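# Hang the hose on both wall hooks, then withdraw

## Task

Drape the hose over both hooks on the wall so that, at the end, it hangs motionless and off the floor with nothing from the robot supporting it. Then open the gripper(s), move the robot away, and finish with the robot upright and not tipped over or leaning.

## Robot and tools

ROBOT: a wheeled base that can only drive straight or spin in place, never sideways. It has a vertical column, a head that tilts, and two six-joint arms (left, right), each ending in a two-finger gripper. Folded, as at the start, it measures 0.73 m long, 0.62 m wide and 1.88 m tall, and its front sits 0.40 m ahead of the column. The hands cannot reach the floor: the lowest is about 0.47 m up at 0.3 m ahead, and the reach is about 1 m from the shoulder.

FRAMES: the base frame sits on the floor between the drive wheels, under the column, with x forward, y left and z up. The odometry frame is the base frame as it was when the scene began. left_hand and right_hand are reported in the base frame at the point where the fingers meet; the fingertips reach 8 mm past it. A hand's z axis runs along the fingers (quat_wxyz rotates (0,0,1) onto it), and its y axis runs across the opening.

execute_actions: "actions" is a list with zero or one action object. An empty list only returns state and pictures. An action may hold these keys:
- "base": exactly one relative command. {"translate_m": d} drives d metres from the current spot, forward positive, range -3 to 3. {"rotate_rad": d} turns d radians in place, left/counter-clockwise positive, range -3.2 to 3.2.
- "joints": one object for both arms, keyed by joint name. Each value is an absolute target, not an offset. Ranges in rad: head_tilt_rad -0.61 to 1.308 (0 is level, positive tilts down); left/right_joint1_rad -2.879 to 2.879; joint2 0 to 3.141; joint3 0 to 3.019; joint4 -1.692 to 1.57; joint5 -1.57 to 1.57 (sideways swing of the hand, positive to the robot's right); joint6 -2.094 to 2.094 (hand roll, positive clockwise when viewed from behind the hand). left/right_gripper_m, 0 to 0.093, is the fingertip gap in metres.
- "speeds": optional caps for this action only. translate_m 0.05–0.8 m/s, rotate_rad 0.1–1 rad/s; the defaults are the maximums. Caps do not slow the arms.
The motions in one action start together. An action runs at most 15 s, and a base move needing more than 8.667 s is refused. Any unknown key or out-of-range number rejects the whole call and nothing moves. Joints or a base left out of an action may keep pushing toward earlier targets. "cameras" picks which images come back: cam_head_left, cam_head_right, cam_left_wrist, cam_right_wrist, nav_camera, or "all". Leave it out or pass null to get all of them, or pass [] for none. The "pictures" line gives the image order. If a result reports a stop, the remaining motion calls in the same reply are skipped.

wait {seconds 0–10}: commands nothing new and returns state and images. zoom_image {camera, region [x0,y0,x1,y1]}: region is in pixels of that camera's latest full 672x504 image, measured from the top-left, and may be at most 504x504. finished_scene {scene}: closes the current scene for good and reports success, so call it only once the hose hangs by itself and the robot has let go and backed off.

ARM GEOMETRY (typical values): with joint1 at -1.57 (left) or 1.57 (right) and joints 5 and 6 at 0, an arm swings in a vertical plane facing straight ahead, 0.23 m to its side of the column. Define a = j2 - 0.35, b = 1.05 + j2 - j3, c = b - j4 (c = 1.57 means the fingers point straight down). Then the hand is 0.12 + 0.39 sin a + 0.38 cos b + 0.25 cos c m ahead and 1.46 + 0.39 cos a - 0.38 sin b - 0.25 sin c m up. For example, j2,j3,j4 = 0.93, 0.78, 0.14 gives 0.60 m ahead and 1.21 m up. In practice the hand ends up to about 5 cm lower and nearer the column, or up to about 12 cm with a heavy or far-out load. Rely on the reported hand positions (accurate to 1–3 cm).

LOADS: with the fingers pointing down, one arm holds 3.2 kg at about 0.4 m ahead and 0.65–1.2 m up, 2 kg out to 0.6 m, 1 kg out to 0.8 m at 0.9–1.2 m up, and 0.3 kg up to 1.6 m high. Flatter fingers, or too much weight, make the arm sag and report time_out or off_target.

GRIPPER: the fingers are 7 cm long. The outside width is the gap plus 1 cm at the tips and plus 5 cm at the base. The housing is 10x7 cm, and the wrist camera sticks out 11 cm on one side. To grasp, command a gap smaller than the object; off_target is then normal. If the reported gap stays 0.002 m or more above the target, something is being held.

RESULT LINES: base_status and joint_status use done, off_target (resting short, may still push), contact_stop (base only, a wheel stalled), time_out, and not_followed. "joint command not followed" plus a cause line means a safety check blocked an arm's targets because it came too close to itself, the body, the other arm, or an object. To clear it, move each joint involved back at least 0.05 rad, or move the other arm away, or drive off. on_its_own reports what you did not command, and "held at" means a target, not the actual position. motor_effort shows the wheel motors in %, positive pushing forward, with the peak in brackets. wheel_motors_off = 1 means the wheels are disabled. base_odometry counts wheel rotation, so slip shows up as travel. If turned_by_wheels and turned_by_imu differ by more than about 4% and at least 0.05 rad, the base hit something or slipped. base_tilt is in degrees, with forward and right positive. The result also includes joint torques and per-arm motor temperatures.

CAUTIONS: never let the arms collide or press on each other. A blocked arm keeps pushing and heats up; relieve it by sending its reported positions back as targets, though a held load then sinks a little. MOTOR HOT warns at 85 °C, and at 100 °C the arm goes limp and drops whatever it holds. After contact_stop, back up 0.05 m before trying anything else. About 3 s of hard base pushing cuts the wheels for 2 s. Table tops 0.30–1.20 m high can slide over the base and strike the column. Changes below 0.03 rad (0.08 for joints 2 and 3) may not move a joint at all. For gentle contact, step about 0.05 rad per call, counted from your last target. Avoid drops, slams and tipping the robot.

CAMERAS: images are 672x504 and follow OpenCV pinhole+radial conventions. T_world_to_cam maps base-frame points into the camera frame. The wrist camera poses depend on the arm's joint readings, so they are less exact.

The simulation keeps running while you think, and the robot holds your last command during that time.

Each tool is called after ">>>" as name(argument=value, ...), one argument or row to a line, values as JSON.

## Session

>>> execute_actions(
  actions=[],
)

Scene clock: 0.00 s.
Joint torques (N m, as the arm reports them, + toward a larger angle): no reading
Motor temperatures (°C, as the motors report them): left_arm=[22 24 24 24 22 24] | right_arm=[22 23 24 23 25 23]
base_odometry: x=+0.000 y=+0.000 heading=+0.000 (m, m, rad; odometry frame)
turned_by_wheels: +0.000 (rad since the last result)
turned_by_imu: +0.000 (rad since the last result)
base_tilt: forward=-0.7 right=-0.3 (deg)
base_status: not commanded
joint_positions: head_tilt_rad=+0.887 left_joint1_rad=-1.566 left_joint2_rad=+0.871 left_joint3_rad=+0.413 left_joint4_rad=-0.929 left_joint5_rad=-0.038 left_joint6_rad=+0.013 left_gripper_m=+0.094 right_joint1_rad=+1.546 right_joint2_rad=+0.876 right_joint3_rad=+0.365 right_joint4_rad=-0.922 right_joint5_rad=-0.003 right_joint6_rad=-0.087 right_gripper_m=+0.095
joint_status: not commanded
wheel_motors_off: 0
motor_effort: left_wheel=+2 right_wheel=+4 (%)
left_hand: x=+0.1548 y=+0.2321 z=+1.2486 quat_wxyz=(+0.419, -0.012, -0.908, -0.016) (m; base frame)
right_hand: x=+0.1289 y=-0.2300 z=+1.2556 quat_wxyz=(+0.439, +0.028, -0.898, -0.013) (m; base frame)
pictures: cam_head_left, cam_head_right, cam_left_wrist, cam_right_wrist, nav_camera
Images, in order (width x height): cam_head_left 672x504, cam_head_right 672x504, cam_left_wrist 672x504, cam_right_wrist 672x504, nav_camera 672x504.

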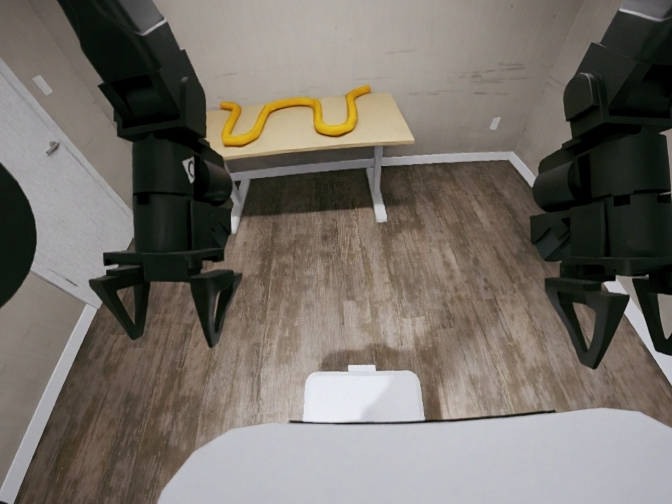

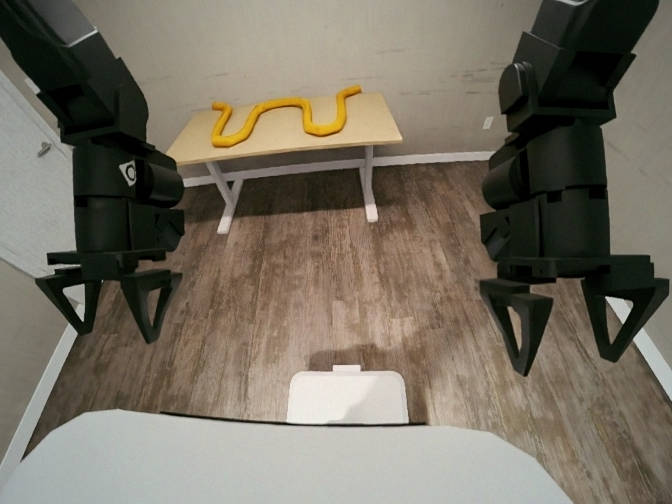

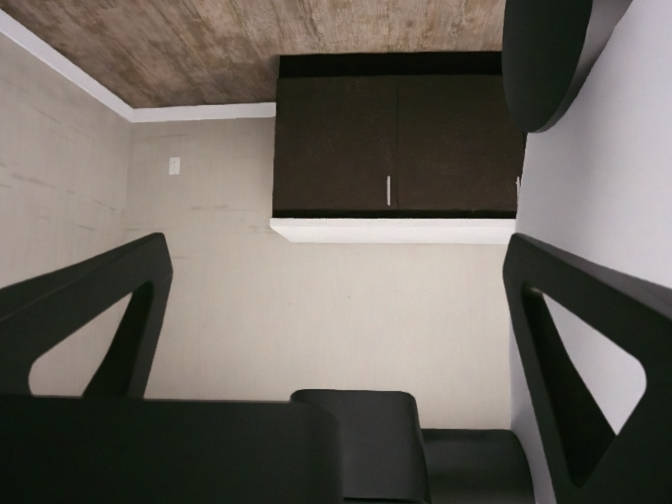

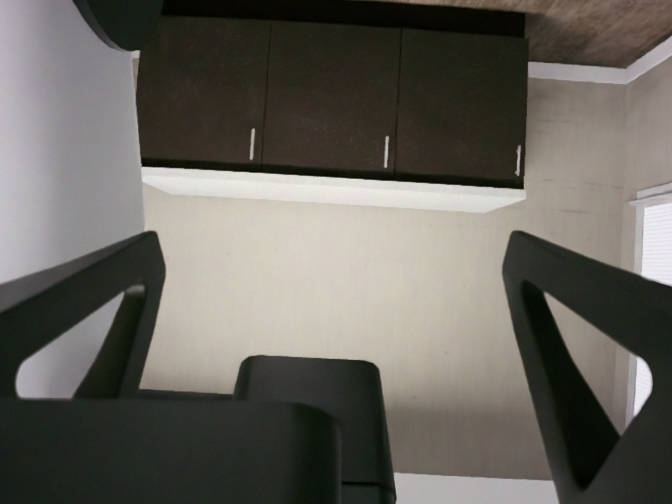

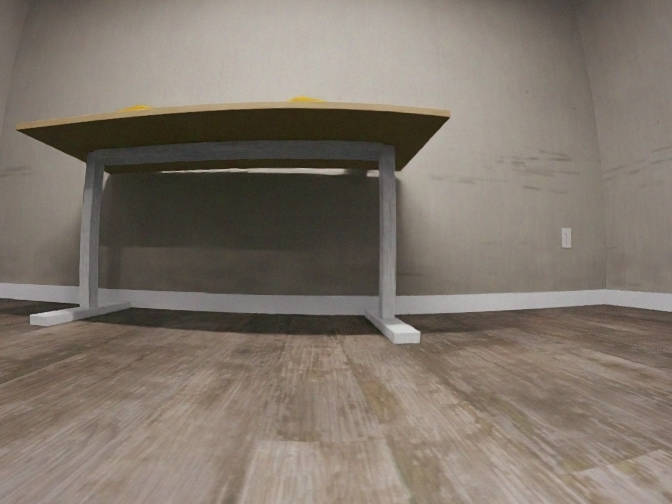

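>>> execute_actions(
  actions=[
    {"joints":{"head_tilt_rad":0.2}},
  ],
  cameras=["cam_head_left","cam_head_right"],
)

Scene clock: 3.87 s.
Joint torques (N m, as the arm reports them, + toward a larger angle): left_arm=[-0.91 -6.47  0.01 -1.97 -0.08  0.03] | right_arm=[ 0.47 -5.38 -1.42 -1.62  0.03  0.14]
Motor temperatures (°C, as the motors report them): left_arm=[22 24 24 24 22 24] | right_arm=[22 24 24 23 25 23]
base_odometry: x=+0.000 y=+0.000 heading=+0.000 (m, m, rad; odometry frame)
turned_by_wheels: +0.000 (rad since the last result)
turned_by_imu: +0.000 (rad since the last result)
base_tilt: forward=-0.6 right=-0.3 (deg)
base_status: not commanded
joint_positions: head_tilt_rad=+0.220 left_joint1_rad=-1.566 left_joint2_rad=+0.871 left_joint3_rad=+0.413 left_joint4_rad=-0.929 left_joint5_rad=-0.038 left_joint6_rad=+0.013 left_gripper_m=+0.094 right_joint1_rad=+1.546 right_joint2_rad=+0.876 right_joint3_rad=+0.365 right_joint4_rad=-0.922 right_joint5_rad=-0.003 right_joint6_rad=-0.087 right_gripper_m=+0.095
joint_status: all done
wheel_motors_off: 0
motor_effort: left_wheel=+3(4) right_wheel=+4(4) (%)
left_hand: x=+0.1548 y=+0.2321 z=+1.2486 quat_wxyz=(+0.419, -0.012, -0.908, -0.016) (m; base frame)
right_hand: x=+0.1289 y=-0.2300 z=+1.2556 quat_wxyz=(+0.439, +0.028, -0.898, -0.013) (m; base frame)
pictures: cam_head_left, cam_head_right
camera_calibration (this result's frames):
cam_head_left: T_world_to_cam=[[0.0507999, -0.997265, -0.0536816, 0.109063], [-0.284071, 0.0371022, -0.958085, 1.48742], [0.957457, 0.06392, -0.281409, 0.318054], [0, 0, 0, 1]] pos_world=[0.112471, 0.0332478, 1.52044]
cam_head_right: T_world_to_cam=[[0.0447329, -0.997999, -0.044677, 0.0268354], [-0.261857, 0.0314445, -0.964594, 1.49494], [0.964069, 0.0548481, -0.259927, 0.286402], [0, 0, 0, 1]] pos_world=[0.11415, -0.0359346, 1.51765]
Images, in order (width x height): cam_head_left 672x504, cam_head_right 672x504.

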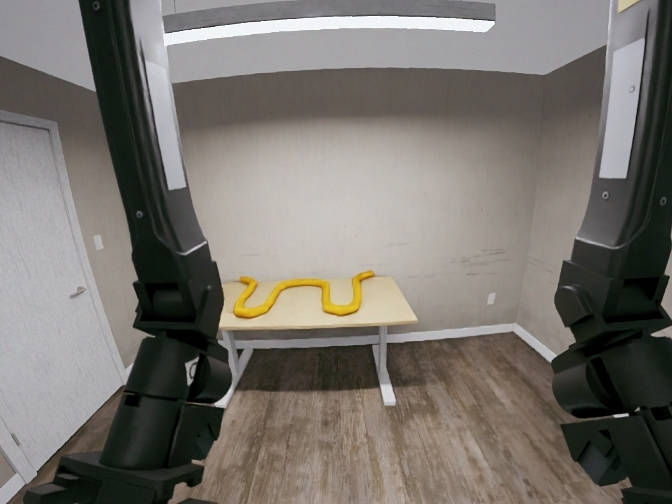

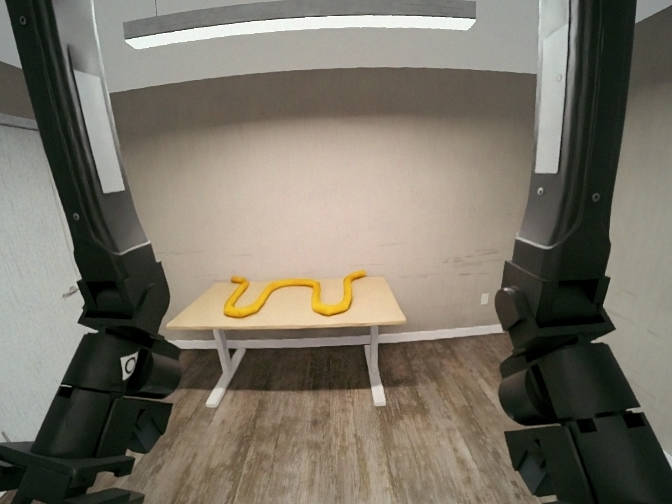

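Hooks aren't ahead; look right.

>>> execute_actions(
  actions=[
    {"base":{"rotate_rad":-1.3}},
  ],
  cameras=["cam_head_left","cam_head_right","cam_left_wrist","cam_right_wrist"],
)

Scene clock: 10.50 s.
Joint torques (N m, as the arm reports them, + toward a larger angle): left_arm=[-0.98 -6.53 -0.05 -1.96 -0.08  0.02] | right_arm=[ 0.52 -5.35 -1.44 -1.62  0.03  0.15]
Motor temperatures (°C, as the motors report them): left_arm=[22 24 24 24 22 24] | right_arm=[22 24 24 23 25 23]
base_odometry: x=+0.000 y=+0.000 heading=-1.299 (m, m, rad; odometry frame)
turned_by_wheels: -1.299 (rad since the last result)
turned_by_imu: -1.305 (rad since the last result)
base_tilt: forward=-0.7 right=-0.2 (deg)
base_status: done
joint_positions: head_tilt_rad=+0.220 left_joint1_rad=-1.566 left_joint2_rad=+0.871 left_joint3_rad=+0.413 left_joint4_rad=-0.929 left_joint5_rad=-0.038 left_joint6_rad=+0.013 left_gripper_m=+0.094 right_joint1_rad=+1.546 right_joint2_rad=+0.876 right_joint3_rad=+0.365 right_joint4_rad=-0.922 right_joint5_rad=-0.003 right_joint6_rad=-0.087 right_gripper_m=+0.095
joint_status: not commanded
wheel_motors_off: 0
motor_effort: left_wheel=+3(35) right_wheel=-2(59) (%)
left_hand: x=+0.1548 y=+0.2321 z=+1.2486 quat_wxyz=(+0.419, -0.012, -0.908, -0.016) (m; base frame)
right_hand: x=+0.1289 y=-0.2300 z=+1.2556 quat_wxyz=(+0.439, +0.028, -0.898, -0.013) (m; base frame)
pictures: cam_head_left, cam_head_right, cam_left_wrist, cam_right_wrist
camera_calibration (this result's frames):
cam_head_left: T_world_to_cam=[[0.0508072, -0.997265, -0.0536746, 0.109052], [-0.283941, 0.0371022, -0.958124, 1.48748], [0.957495, 0.06392, -0.281279, 0.317852], [0, 0, 0, 1]] pos_world=[0.112473, 0.0332478, 1.52045]
cam_head_right: T_world_to_cam=[[0.0447389, -0.997999, -0.0446709, 0.0268257], [-0.261726, 0.0314445, -0.96463, 1.49499], [0.964105, 0.0548481, -0.259796, 0.286198], [0, 0, 0, 1]] pos_world=[0.114153, -0.0359346, 1.51766]
Images, in order (width x height): cam_head_left 672x504, cam_head_right 672x504, cam_left_wrist 672x504, cam_right_wrist 672x504.

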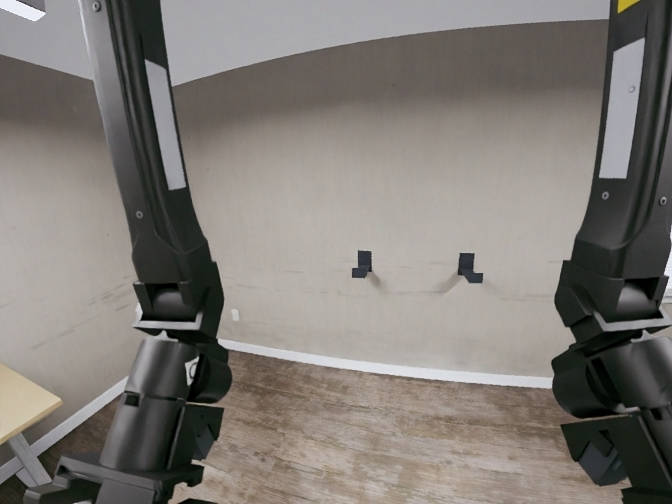

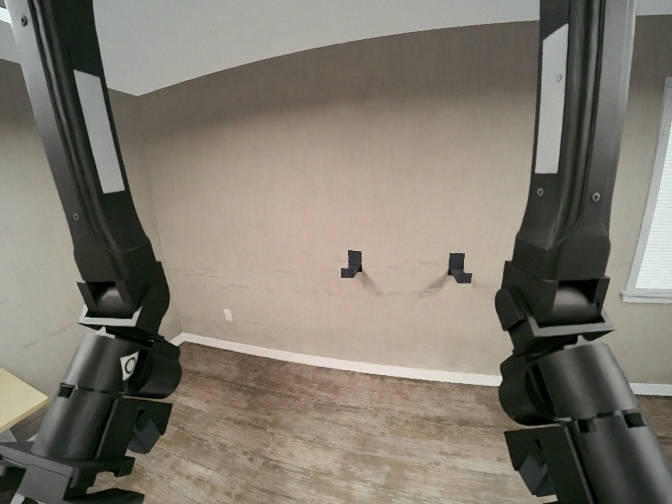

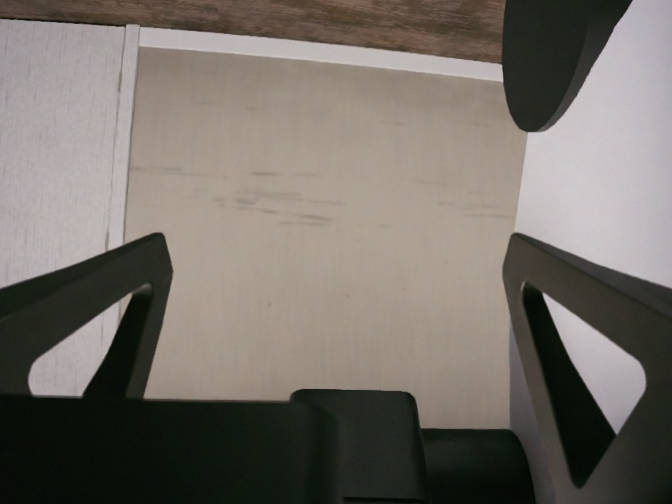

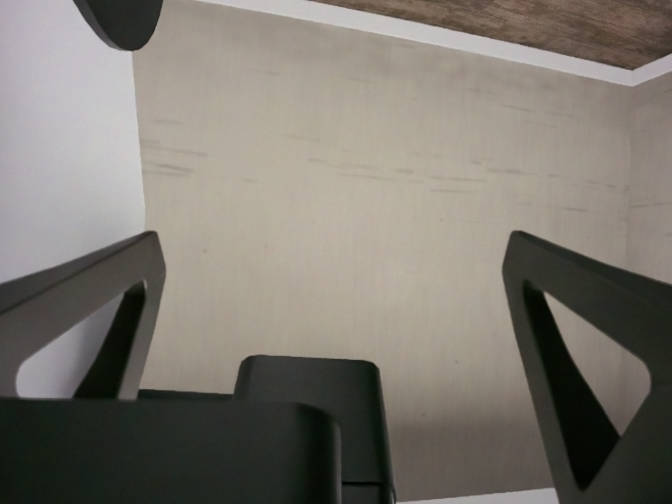

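>>> zoom_image(
  camera="cam_head_left",
  region=[320, 220, 520, 400],
)

Region (320, 220, 520, 400) of cam_head_left's 672x504 image, scaled by 2.520, with more detail than that image has; it fills the top 454 rows of this view, and the rest is white.

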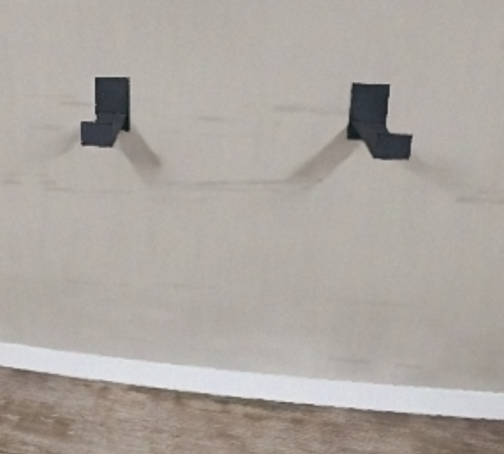

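>>> execute_actions(
  actions=[
    {"base":{"rotate_rad":1.708},"joints":{"head_tilt_rad":0.8,"left_joint1_rad":-1.47,"left_joint2_rad":1.78,"left_joint3_rad":1.45,"left_joint4_rad":-0.17,"left_joint5_rad":0,"left_joint6_rad":-1.57,"right_joint1_rad":1.47,"right_joint2_rad":1.78,"right_joint3_rad":1.45,"right_joint4_rad":-0.17,"right_joint5_rad":0,"right_joint6_rad":1.57}},
  ],
  cameras=["cam_head_left"],
)

Scene clock: 87.37 s.
Joint torques (N m, as the arm reports them, + toward a larger angle): left_arm=[ -0.05 -17.26   2.24  -0.3   -0.19  -0.1 ] | right_arm=[ -0.88 -15.37   1.19   0.64   0.25   0.28]
Motor temperatures (°C, as the motors report them): left_arm=[22 25 24 24 22 24] | right_arm=[22 25 24 24 25 23]
base_odometry: x=+0.000 y=+0.000 heading=+0.408 (m, m, rad; odometry frame)
turned_by_wheels: +1.707 (rad since the last result)
turned_by_imu: +1.710 (rad since the last result)
base_tilt: forward=-0.7 right=-0.2 (deg)
base_status: done
joint_positions: head_tilt_rad=+0.802 left_joint1_rad=-1.462 left_joint2_rad=+1.779 left_joint3_rad=+1.448 left_joint4_rad=-0.173 left_joint5_rad=-0.001 left_joint6_rad=-1.553 left_gripper_m=+0.095 right_joint1_rad=+1.466 right_joint2_rad=+1.777 right_joint3_rad=+1.455 right_joint4_rad=-0.176 right_joint5_rad=-0.001 right_joint6_rad=+1.557 right_gripper_m=+0.095
joint_status: all done
wheel_motors_off: 0
motor_effort: left_wheel=-4(56) right_wheel=+2(56) (%)
left_hand: x=+0.5808 y=+0.3051 z=+0.8920 quat_wxyz=(-0.040, +0.719, -0.694, -0.027) (m; base frame)
right_hand: x=+0.5853 y=-0.3032 z=+0.8933 quat_wxyz=(-0.041, -0.720, -0.693, +0.023) (m; base frame)
pictures: cam_head_left
camera_calibration (this result's frames):
cam_head_left: T_world_to_cam=[[0.0129184, -0.997265, -0.0727699, 0.140353], [-0.764042, 0.0371022, -0.644098, 1.02788], [0.645037, 0.06392, -0.761473, 1.07297], [0, 0, 0, 1]] pos_world=[0.0914257, 0.0332478, 1.48931]
Images, in order (width x height): cam_head_left 672x504.

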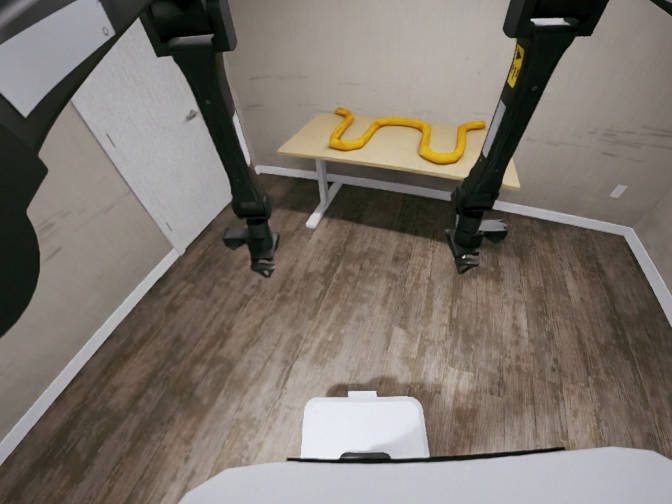

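>>> execute_actions(
  actions=[
    {"base":{"translate_m":0.95}},
  ],
  cameras=[],
)

>>> execute_actions(
  actions=[
    {"base":{"rotate_rad":-0.37}},
  ],
  cameras=["cam_head_left","cam_head_right","cam_left_wrist","cam_right_wrist"],
)

Scene clock: 94.80 s.
Joint torques (N m, as the arm reports them, + toward a larger angle): left_arm=[  0.25 -17.32   2.19  -0.13  -0.18  -0.1 ] | right_arm=[ -0.91 -15.34   1.31   0.63   0.25   0.28]
Motor temperatures (°C, as the motors report them): left_arm=[22 26 25 24 22 24] | right_arm=[22 26 25 23 25 23]
base_odometry: x=+0.872 y=+0.378 heading=+0.409 (m, m, rad; odometry frame)
turned_by_wheels: +0.001 (rad since the last result)
turned_by_imu: +0.001 (rad since the last result)
base_tilt: forward=-0.7 right=-0.3 (deg)
base_status: done
joint_positions: head_tilt_rad=+0.803 left_joint1_rad=-1.464 left_joint2_rad=+1.779 left_joint3_rad=+1.451 left_joint4_rad=-0.173 left_joint5_rad=-0.001 left_joint6_rad=-1.554 left_gripper_m=+0.095 right_joint1_rad=+1.466 right_joint2_rad=+1.776 right_joint3_rad=+1.453 right_joint4_rad=-0.176 right_joint5_rad=-0.001 right_joint6_rad=+1.558 right_gripper_m=+0.095
joint_status: not commanded
wheel_motors_off: 0
motor_effort: left_wheel=+2(75) right_wheel=-2(64) (%)
left_hand: x=+0.5832 y=+0.3040 z=+0.8925 quat_wxyz=(-0.041, +0.719, -0.694, -0.025) (m; base frame)
right_hand: x=+0.5843 y=-0.3031 z=+0.8934 quat_wxyz=(-0.040, -0.720, -0.693, +0.024) (m; base frame)
pictures: none
No camera images: the call's "cameras" was empty. Leave "cameras" out to get every camera's image.

Scene clock: 96.57 s.
Joint torques (N m, as the arm reports them, + toward a larger angle): left_arm=[  0.32 -16.89   1.96  -0.42  -0.17  -0.1 ] | right_arm=[ -0.96 -15.42   1.38   0.59   0.25   0.28]
Motor temperatures (°C, as the motors report them): left_arm=[22 26 25 24 22 24] | right_arm=[22 26 25 23 25 23]
base_odometry: x=+0.872 y=+0.378 heading=+0.040 (m, m, rad; odometry frame)
turned_by_wheels: -0.369 (rad since the last result)
turned_by_imu: -0.364 (rad since the last result)
base_tilt: forward=-0.7 right=-0.2 (deg)
base_status: done
joint_positions: head_tilt_rad=+0.803 left_joint1_rad=-1.472 left_joint2_rad=+1.779 left_joint3_rad=+1.451 left_joint4_rad=-0.173 left_joint5_rad=-0.001 left_joint6_rad=-1.554 left_gripper_m=+0.095 right_joint1_rad=+1.467 right_joint2_rad=+1.776 right_joint3_rad=+1.453 right_joint4_rad=-0.176 right_joint5_rad=-0.001 right_joint6_rad=+1.558 right_gripper_m=+0.095
joint_status: not commanded
wheel_motors_off: 0
motor_effort: left_wheel=+1(58) right_wheel=-2(67) (%)
left_hand: x=+0.5835 y=+0.2978 z=+0.8919 quat_wxyz=(-0.039, +0.717, -0.695, -0.023) (m; base frame)
right_hand: x=+0.5843 y=-0.3023 z=+0.8933 quat_wxyz=(-0.040, -0.720, -0.693, +0.023) (m; base frame)
pictures: cam_head_left, cam_head_right, cam_left_wrist, cam_right_wrist
camera_calibration (this result's frames):
cam_head_left: T_world_to_cam=[[0.0128615, -0.997265, -0.0727799, 0.140371], [-0.764545, 0.0371022, -0.643501, 1.02699], [0.644442, 0.06392, -0.761977, 1.07378], [0, 0, 0, 1]] pos_world=[0.091386, 0.0332478, 1.48928]
cam_head_right: T_world_to_cam=[[0.012753, -0.997999, -0.0619227, 0.0549927], [-0.749583, 0.0314445, -0.661163, 1.05204], [0.661787, 0.0548481, -0.747682, 1.05266], [0, 0, 0, 1]] pos_world=[0.0912561, -0.0359346, 1.48603]
cam_left_wrist: T_world_to_cam=[[0.998942, 0.0436642, 0.0144232, -0.607138], [0.0297567, -0.852926, 0.521184, -0.226762], [0.0350591, -0.520203, -0.853323, 1.01817], [0, 0, 0, 1]] pos_world=[0.577548, 0.362754, 0.995769]
cam_right_wrist: T_world_to_cam=[[-0.998772, 0.0415669, -0.0269514, 0.617958], [0.0217953, 0.857251, 0.514436, -0.204105], [0.0444876, 0.513217, -0.857105, 1.02002], [0, 0, 0, 1]] pos_world=[0.576269, -0.37421, 0.995918]
Images, in order (width x height): cam_head_left 672x504, cam_head_right 672x504, cam_left_wrist 672x504, cam_right_wrist 672x504.

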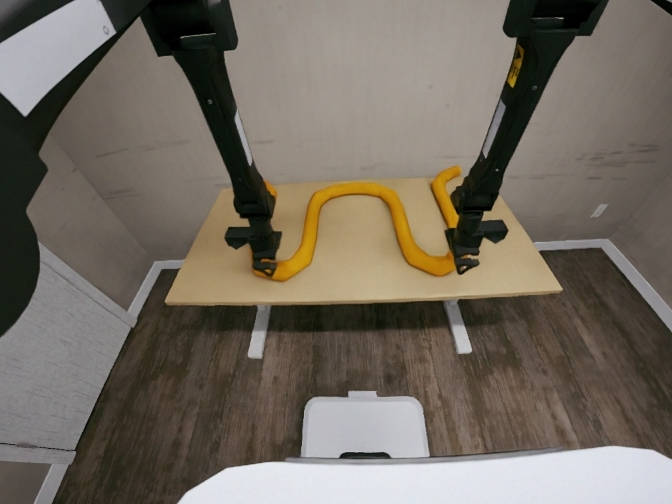

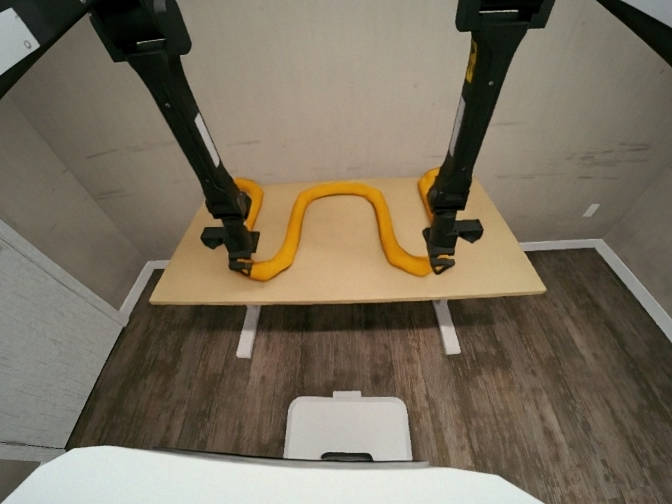

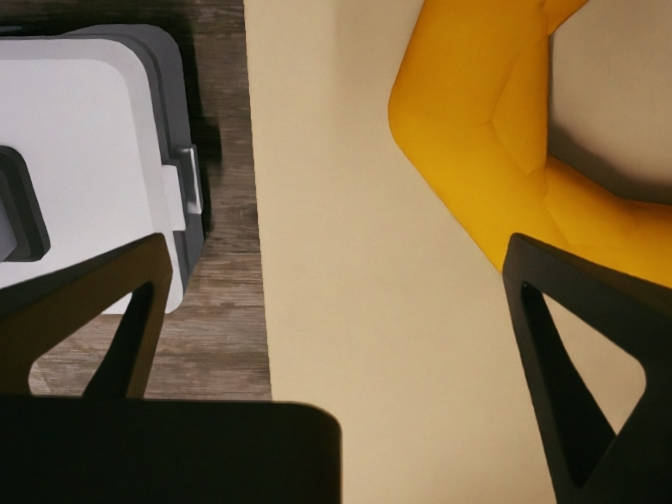

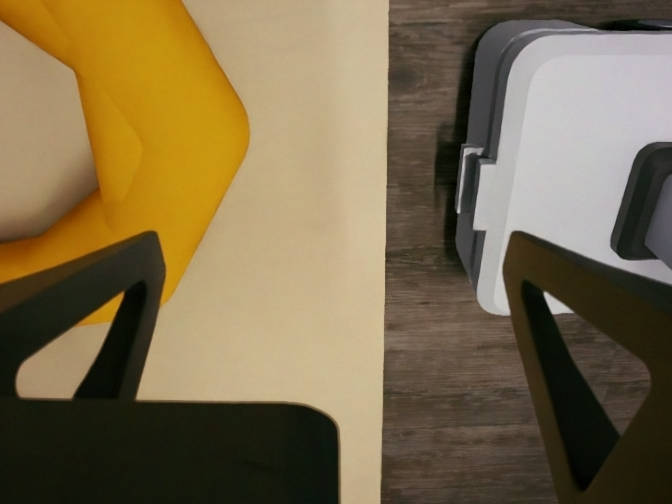

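>>> execute_actions(
  actions=[
    {"base":{"translate_m":0.075},"joints":{"left_joint2_rad":1.9,"left_joint3_rad":1.57,"right_joint2_rad":1.9,"right_joint3_rad":1.6,"right_joint4_rad":-0.2}},
  ],
  cameras=["cam_head_left","cam_left_wrist","cam_right_wrist"],
)

Scene clock: 148.13 s.
Joint torques (N m, as the arm reports them, + toward a larger angle): left_arm=[  0.67 -17.42   2.57  -0.21  -0.19  -0.1 ] | right_arm=[ -1.15 -16.34   2.1    0.06   0.25   0.28]
Motor temperatures (°C, as the motors report them): left_arm=[22 28 25 24 22 24] | right_arm=[22 28 25 23 25 23]
base_odometry: x=+0.947 y=+0.381 heading=+0.038 (m, m, rad; odometry frame)
turned_by_wheels: -0.002 (rad since the last result)
turned_by_imu: -0.003 (rad since the last result)
base_tilt: forward=-0.7 right=-0.2 (deg)
base_status: done
joint_positions: head_tilt_rad=+0.803 left_joint1_rad=-1.471 left_joint2_rad=+1.903 left_joint3_rad=+1.565 left_joint4_rad=-0.173 left_joint5_rad=-0.001 left_joint6_rad=-1.554 left_gripper_m=+0.095 right_joint1_rad=+1.468 right_joint2_rad=+1.905 right_joint3_rad=+1.592 right_joint4_rad=-0.194 right_joint5_rad=-0.001 right_joint6_rad=+1.558 right_gripper_m=+0.095
joint_status: all done
wheel_motors_off: 0
motor_effort: left_wheel=+0(64) right_wheel=+1(66) (%)
left_hand: x=+0.5804 y=+0.3027 z=+0.8435 quat_wxyz=(-0.035, +0.718, -0.695, -0.027) (m; base frame)
right_hand: x=+0.5903 y=-0.3064 z=+0.8450 quat_wxyz=(-0.037, -0.720, -0.693, +0.026) (m; base frame)
pictures: cam_head_left, cam_left_wrist, cam_right_wrist
camera_calibration (this result's frames):
cam_head_left: T_world_to_cam=[[0.0128535, -0.997265, -0.0727814, 0.140374], [-0.764617, 0.0371022, -0.643416, 1.02686], [0.644357, 0.06392, -0.762049, 1.07389], [0, 0, 0, 1]] pos_world=[0.0913804, 0.0332478, 1.48928]
cam_left_wrist: T_world_to_cam=[[0.998956, 0.0455244, 0.00385897, -0.595175], [0.0368671, -0.853101, 0.520441, -0.200723], [0.0269849, -0.519755, -0.853889, 0.984548], [0, 0, 0, 1]] pos_world=[0.575386, 0.367582, 0.947456]
cam_right_wrist: T_world_to_cam=[[-0.998929, 0.0418572, -0.0197072, 0.616894], [0.025735, 0.856712, 0.515152, -0.178997], [0.0384462, 0.514093, -0.856872, 0.984076], [0, 0, 0, 1]] pos_world=[0.583006, -0.37838, 0.947595]
Images, in order (width x height): cam_head_left 672x504, cam_left_wrist 672x504, cam_right_wrist 672x504.

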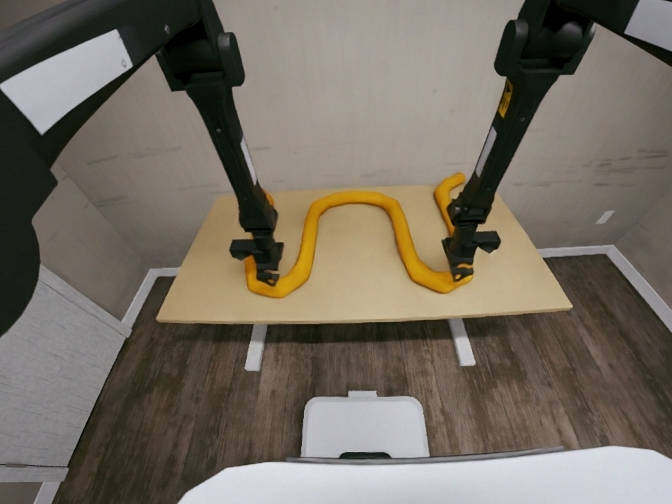

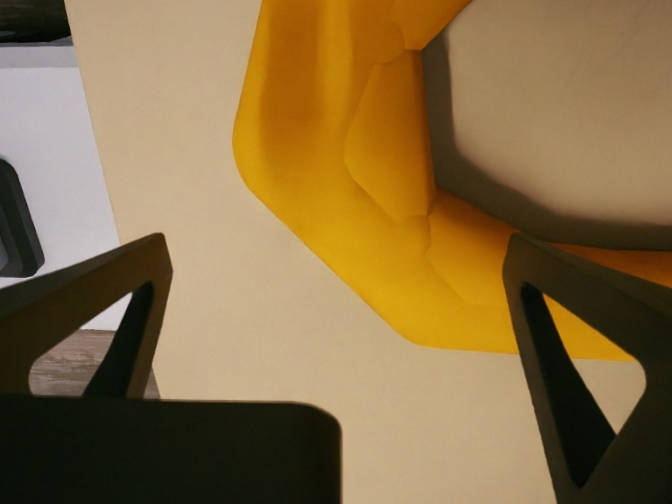

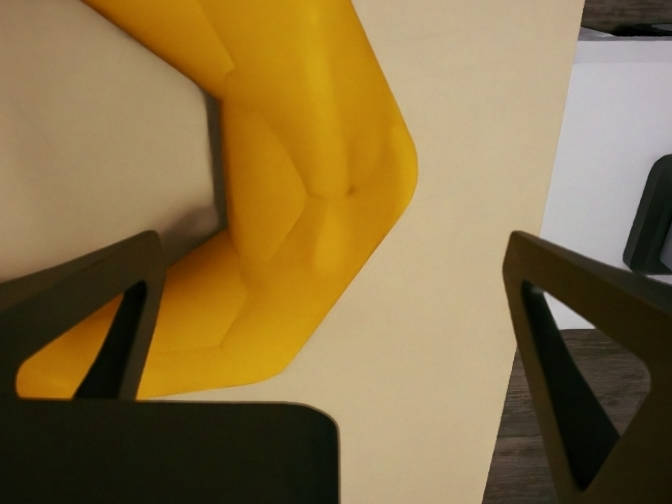

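>>> execute_actions(
  actions=[
    {"joints":{"left_joint2_rad":2.0,"left_joint3_rad":1.67,"left_joint6_rad":-1.4,"right_joint2_rad":2.0,"right_joint3_rad":1.72,"right_joint4_rad":-0.21,"right_joint6_rad":1.3}},
  ],
  cameras=["cam_left_wrist","cam_right_wrist"],
)

Scene clock: 156.77 s.
Joint torques (N m, as the arm reports them, + toward a larger angle): left_arm=[  0.64 -16.97   2.17  -0.16  -0.18   0.15] | right_arm=[ -1.46 -16.34   2.33  -0.05   0.25   0.03]
Motor temperatures (°C, as the motors report them): left_arm=[22 29 25 24 22 24] | right_arm=[22 29 25 23 25 23]
base_odometry: x=+0.947 y=+0.381 heading=+0.038 (m, m, rad; odometry frame)
turned_by_wheels: +0.000 (rad since the last result)
turned_by_imu: +0.000 (rad since the last result)
base_tilt: forward=-0.7 right=-0.2 (deg)
base_status: not commanded
joint_positions: head_tilt_rad=+0.803 left_joint1_rad=-1.471 left_joint2_rad=+1.998 left_joint3_rad=+1.669 left_joint4_rad=-0.173 left_joint5_rad=-0.001 left_joint6_rad=-1.415 left_gripper_m=+0.095 right_joint1_rad=+1.468 right_joint2_rad=+1.998 right_joint3_rad=+1.712 right_joint4_rad=-0.202 right_joint5_rad=-0.001 right_joint6_rad=+1.312 right_gripper_m=+0.095
joint_status: all done
wheel_motors_off: 0
motor_effort: left_wheel=-2(1) right_wheel=+2(3) (%)
left_hand: x=+0.5848 y=+0.3060 z=+0.8082 quat_wxyz=(-0.037, +0.668, -0.743, -0.026) (m; base frame)
right_hand: x=+0.6042 y=-0.3100 z=+0.8120 quat_wxyz=(-0.042, -0.629, -0.776, +0.024) (m; base frame)
pictures: cam_left_wrist, cam_right_wrist
camera_calibration (this result's frames):
cam_left_wrist: T_world_to_cam=[[0.995627, -0.0934199, 0.000696672, -0.552552], [-0.0802524, -0.851429, 0.518294, -0.109964], [-0.0478258, -0.516084, -0.855202, 0.99961], [0, 0, 0, 1]] pos_world=[0.589118, 0.370636, 0.912247]
cam_right_wrist: T_world_to_cam=[[-0.978984, -0.203207, -0.0172446, 0.54022], [-0.183491, 0.840772, 0.509347, -0.0330145], [-0.0890042, 0.501806, -0.860389, 1.0332], [0, 0, 0, 1]] pos_world=[0.614768, -0.380933, 0.915088]
Images, in order (width x height): cam_left_wrist 672x504, cam_right_wrist 672x504.

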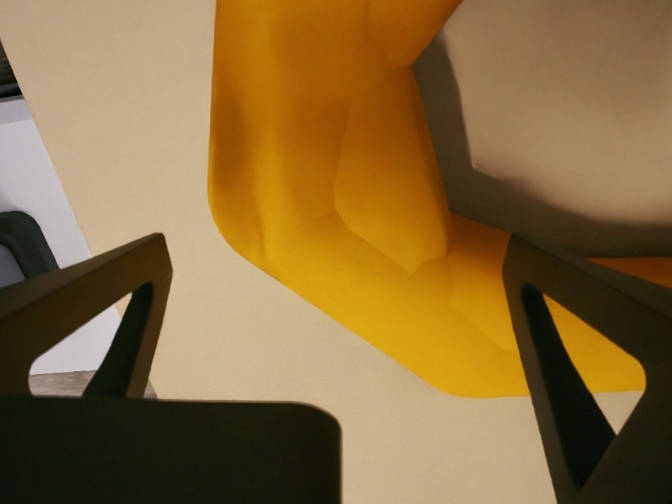

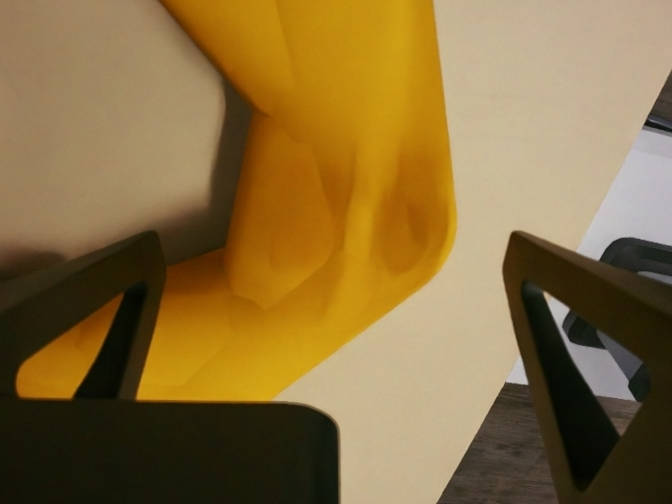

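>>> execute_actions(
  actions=[
    {"joints":{"left_joint1_rad":-1.44,"left_joint2_rad":2.1,"left_joint3_rad":1.77,"right_joint2_rad":2.1,"right_joint3_rad":1.82}},
  ],
  cameras=["cam_left_wrist","cam_right_wrist","cam_head_left"],
)

Scene clock: 164.73 s.
Joint torques (N m, as the arm reports them, + toward a larger angle): left_arm=[  1.79 -17.26   2.27  -0.28  -0.19   0.15] | right_arm=[ -1.33 -16.06   2.18   0.01   0.25   0.03]
Motor temperatures (°C, as the motors report them): left_arm=[22 29 25 24 22 24] | right_arm=[22 29 25 23 25 23]
base_odometry: x=+0.947 y=+0.381 heading=+0.038 (m, m, rad; odometry frame)
turned_by_wheels: +0.000 (rad since the last result)
turned_by_imu: +0.000 (rad since the last result)
base_tilt: forward=-0.7 right=-0.2 (deg)
base_status: not commanded
joint_positions: head_tilt_rad=+0.803 left_joint1_rad=-1.440 left_joint2_rad=+2.101 left_joint3_rad=+1.768 left_joint4_rad=-0.173 left_joint5_rad=-0.001 left_joint6_rad=-1.415 left_gripper_m=+0.095 right_joint1_rad=+1.468 right_joint2_rad=+2.102 right_joint3_rad=+1.815 right_joint4_rad=-0.202 right_joint5_rad=-0.001 right_joint6_rad=+1.312 right_gripper_m=+0.095
joint_status: all done
wheel_motors_off: 0
motor_effort: left_wheel=+0(1) right_wheel=+2(3) (%)
left_hand: x=+0.5751 y=+0.3350 z=+0.7711 quat_wxyz=(-0.044, +0.673, -0.737, -0.038) (m; base frame)
right_hand: x=+0.5981 y=-0.3133 z=+0.7724 quat_wxyz=(-0.041, -0.629, -0.776, +0.024) (m; base frame)
pictures: cam_head_left, cam_left_wrist, cam_right_wrist
camera_calibration (this result's frames):
cam_head_left: T_world_to_cam=[[0.0128535, -0.997265, -0.0727814, 0.140374], [-0.764617, 0.0371022, -0.643416, 1.02686], [0.644357, 0.06392, -0.762049, 1.07389], [0, 0, 0, 1]] pos_world=[0.0913804, 0.0332478, 1.48928]
cam_left_wrist: T_world_to_cam=[[0.996974, -0.0775012, -0.00609916, -0.541055], [-0.0642874, -0.866015, 0.495868, -0.0538091], [-0.0437123, -0.493975, -0.868377, 0.98285], [0, 0, 0, 1]] pos_world=[0.578921, 0.396971, 0.876866]
cam_right_wrist: T_world_to_cam=[[-0.979024, -0.203107, -0.0161421, 0.532106], [-0.182825, 0.840761, 0.509605, -0.011811], [-0.0899324, 0.501866, -0.860257, 1.00063], [0, 0, 0, 1]] pos_world=[0.608774, -0.384177, 0.875406]
Images, in order (width x height): cam_head_left 672x504, cam_left_wrist 672x504, cam_right_wrist 672x504.

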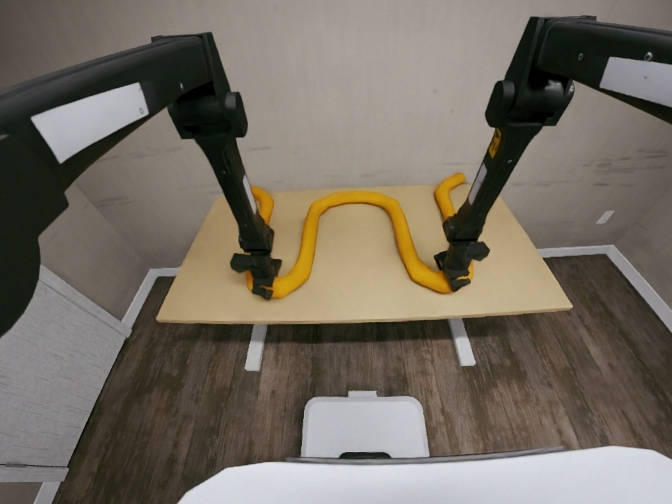

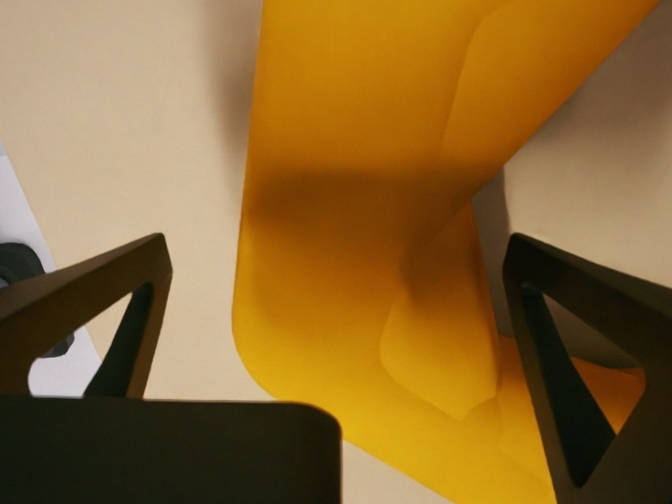

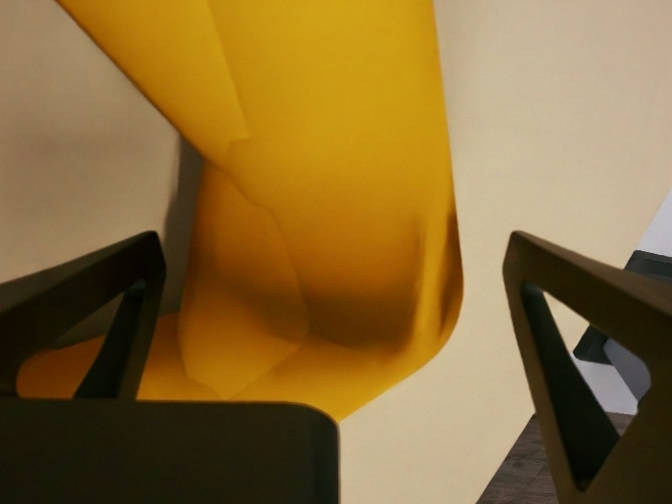

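>>> execute_actions(
  actions=[
    {"joints":{"left_joint2_rad":2.19,"left_joint3_rad":1.9,"right_joint2_rad":2.19,"right_joint3_rad":1.94}},
  ],
  cameras=["cam_left_wrist","cam_right_wrist","cam_head_left"],
)

Scene clock: 170.43 s.
Joint torques (N m, as the arm reports them, + toward a larger angle): left_arm=[  2.11 -16.8    3.37  -0.23  -0.2    0.15] | right_arm=[ -1.74 -15.97   3.3    0.08   0.21   0.04]
Motor temperatures (°C, as the motors report them): left_arm=[22 29 25 24 22 24] | right_arm=[22 29 25 23 25 23]
base_odometry: x=+0.947 y=+0.381 heading=+0.038 (m, m, rad; odometry frame)
turned_by_wheels: +0.000 (rad since the last result)
turned_by_imu: +0.000 (rad since the last result)
base_tilt: forward=-0.6 right=-0.2 (deg)
base_status: not commanded
joint_positions: head_tilt_rad=+0.803 left_joint1_rad=-1.440 left_joint2_rad=+2.186 left_joint3_rad=+1.885 left_joint4_rad=-0.173 left_joint5_rad=-0.001 left_joint6_rad=-1.415 left_gripper_m=+0.095 right_joint1_rad=+1.468 right_joint2_rad=+2.190 right_joint3_rad=+1.922 right_joint4_rad=-0.202 right_joint5_rad=+0.000 right_joint6_rad=+1.311 right_gripper_m=+0.095
joint_status: all done
wheel_motors_off: 0
motor_effort: left_wheel=-1(1) right_wheel=+3(3) (%)
left_hand: x=+0.5880 y=+0.3391 z=+0.7424 quat_wxyz=(-0.057, +0.672, -0.738, -0.028) (m; base frame)
right_hand: x=+0.6011 y=-0.3164 z=+0.7412 quat_wxyz=(-0.048, -0.628, -0.777, +0.020) (m; base frame)
pictures: cam_head_left, cam_left_wrist, cam_right_wrist
camera_calibration (this result's frames):
cam_head_left: T_world_to_cam=[[0.0128535, -0.997265, -0.0727814, 0.140374], [-0.764617, 0.0371022, -0.643416, 1.02686], [0.644357, 0.06392, -0.762049, 1.07389], [0, 0, 0, 1]] pos_world=[0.0913804, 0.0332478, 1.48928]
cam_left_wrist: T_world_to_cam=[[0.996354, -0.0812065, 0.026154, -0.576076], [-0.0835518, -0.866796, 0.491614, -0.0204628], [-0.0172521, -0.492007, -0.87042, 0.945835], [0, 0, 0, 1]] pos_world=[0.588584, 0.400839, 0.848401]
cam_right_wrist: T_world_to_cam=[[-0.978075, -0.205724, -0.032369, 0.54458], [-0.193631, 0.841123, 0.504994, 0.0172374], [-0.0766629, 0.500189, -0.862516, 0.968812], [0, 0, 0, 1]] pos_world=[0.610249, -0.387055, 0.844538]
Images, in order (width x height): cam_head_left 672x504, cam_left_wrist 672x504, cam_right_wrist 672x504.

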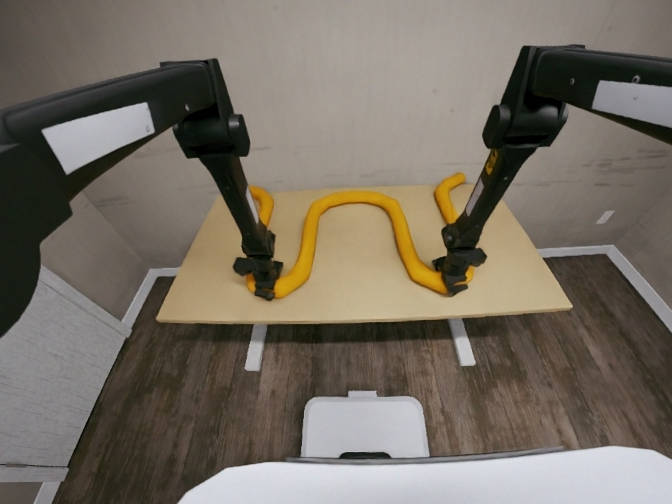

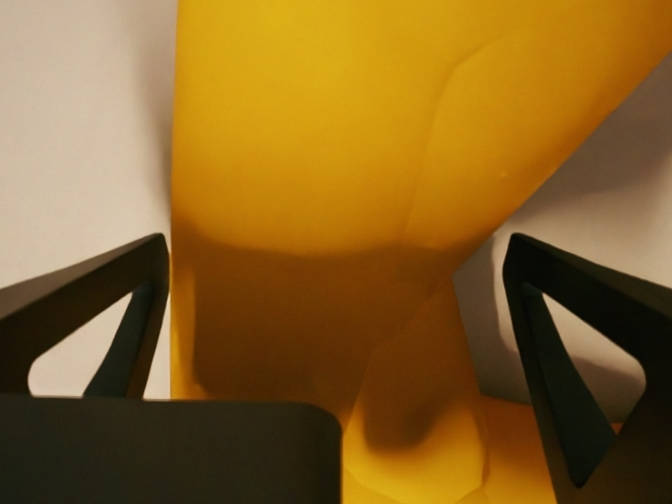

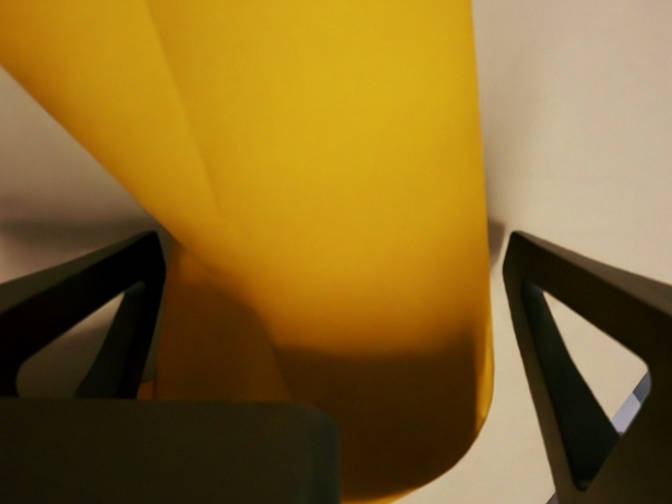

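>>> execute_actions(
  actions=[
    {"joints":{"left_joint2_rad":2.26,"left_joint3_rad":1.97,"right_joint2_rad":2.24,"right_joint3_rad":2.0}},
  ],
  cameras=["cam_left_wrist","cam_right_wrist","cam_head_left"],
)

Scene clock: 175.77 s.
Joint torques (N m, as the arm reports them, + toward a larger angle): left_arm=[  1.64 -13.99   5.07   0.33  -0.2    0.13] | right_arm=[ -1.5  -13.98   4.54   0.65   0.16   0.05]
Motor temperatures (°C, as the motors report them): left_arm=[22 29 25 24 22 24] | right_arm=[22 29 25 23 25 23]
base_odometry: x=+0.947 y=+0.381 heading=+0.038 (m, m, rad; odometry frame)
turned_by_wheels: +0.000 (rad since the last result)
turned_by_imu: +0.000 (rad since the last result)
base_tilt: forward=-0.6 right=-0.2 (deg)
base_status: not commanded
joint_positions: head_tilt_rad=+0.803 left_joint1_rad=-1.440 left_joint2_rad=+2.212 left_joint3_rad=+1.936 left_joint4_rad=-0.186 left_joint5_rad=-0.001 left_joint6_rad=-1.412 left_gripper_m=+0.095 right_joint1_rad=+1.468 right_joint2_rad=+2.211 right_joint3_rad=+1.967 right_joint4_rad=-0.213 right_joint5_rad=+0.001 right_joint6_rad=+1.310 right_gripper_m=+0.095
joint_status: all done
wheel_motors_off: 0
motor_effort: left_wheel=+0(2) right_wheel=+3(5) (%)
left_hand: x=+0.5968 y=+0.3405 z=+0.7351 quat_wxyz=(-0.061, +0.671, -0.739, -0.024) (m; base frame)
right_hand: x=+0.6114 y=-0.3175 z=+0.7364 quat_wxyz=(-0.054, -0.627, -0.777, +0.016) (m; base frame)
pictures: cam_head_left, cam_left_wrist, cam_right_wrist
camera_calibration (this result's frames):
cam_head_left: T_world_to_cam=[[0.0128535, -0.997265, -0.0727814, 0.140374], [-0.764617, 0.0371022, -0.643416, 1.02686], [0.644357, 0.06392, -0.762049, 1.07389], [0, 0, 0, 1]] pos_world=[0.0913804, 0.0332478, 1.48928]
cam_left_wrist: T_world_to_cam=[[0.995713, -0.085069, 0.0363221, -0.590341], [-0.0919351, -0.866867, 0.48999, -0.00867781], [-0.0101965, -0.491228, -0.870971, 0.936233], [0, 0, 0, 1]] pos_world=[0.596559, 0.402162, 0.841126]
cam_right_wrist: T_world_to_cam=[[-0.977077, -0.208037, -0.0451729, 0.562294], [-0.202348, 0.841632, 0.500711, 0.0312919], [-0.0661476, 0.498374, -0.864435, 0.960405], [0, 0, 0, 1]] pos_world=[0.619265, -0.388, 0.83994]
Images, in order (width x height): cam_head_left 672x504, cam_left_wrist 672x504, cam_right_wrist 672x504.

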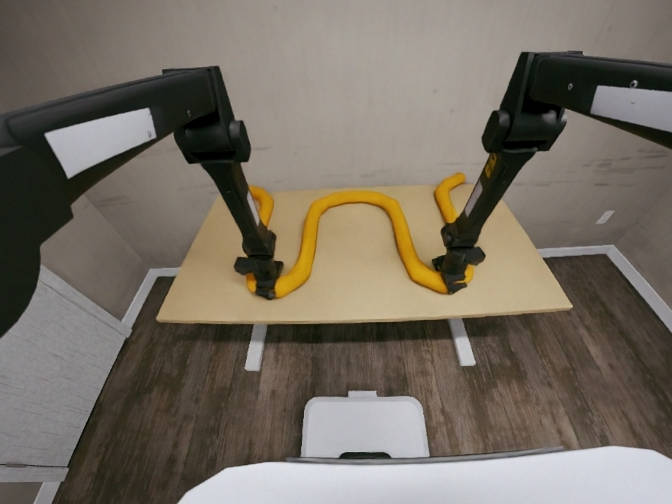

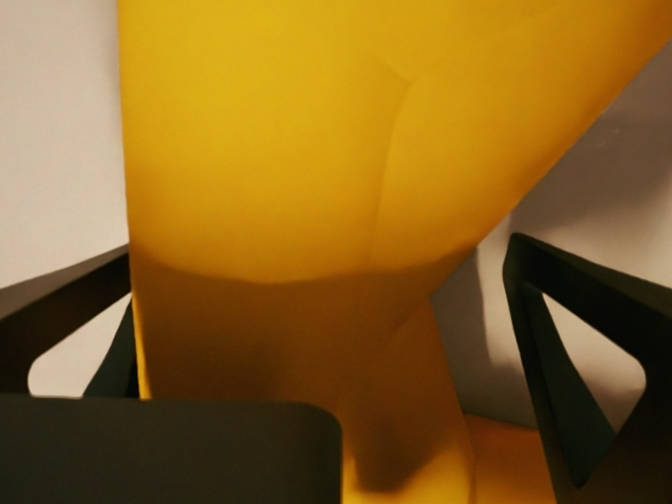

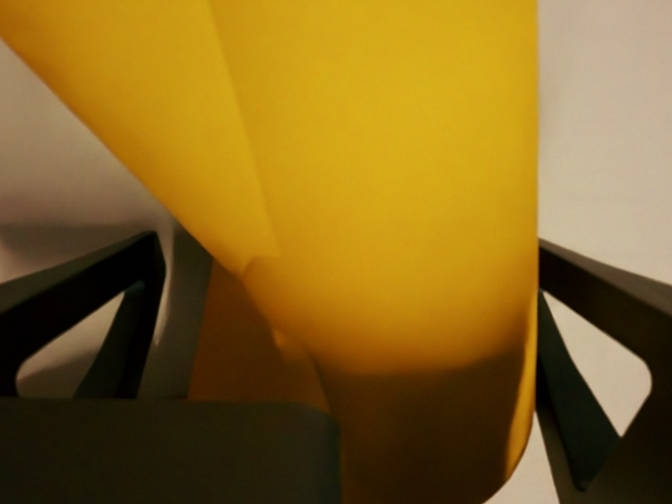

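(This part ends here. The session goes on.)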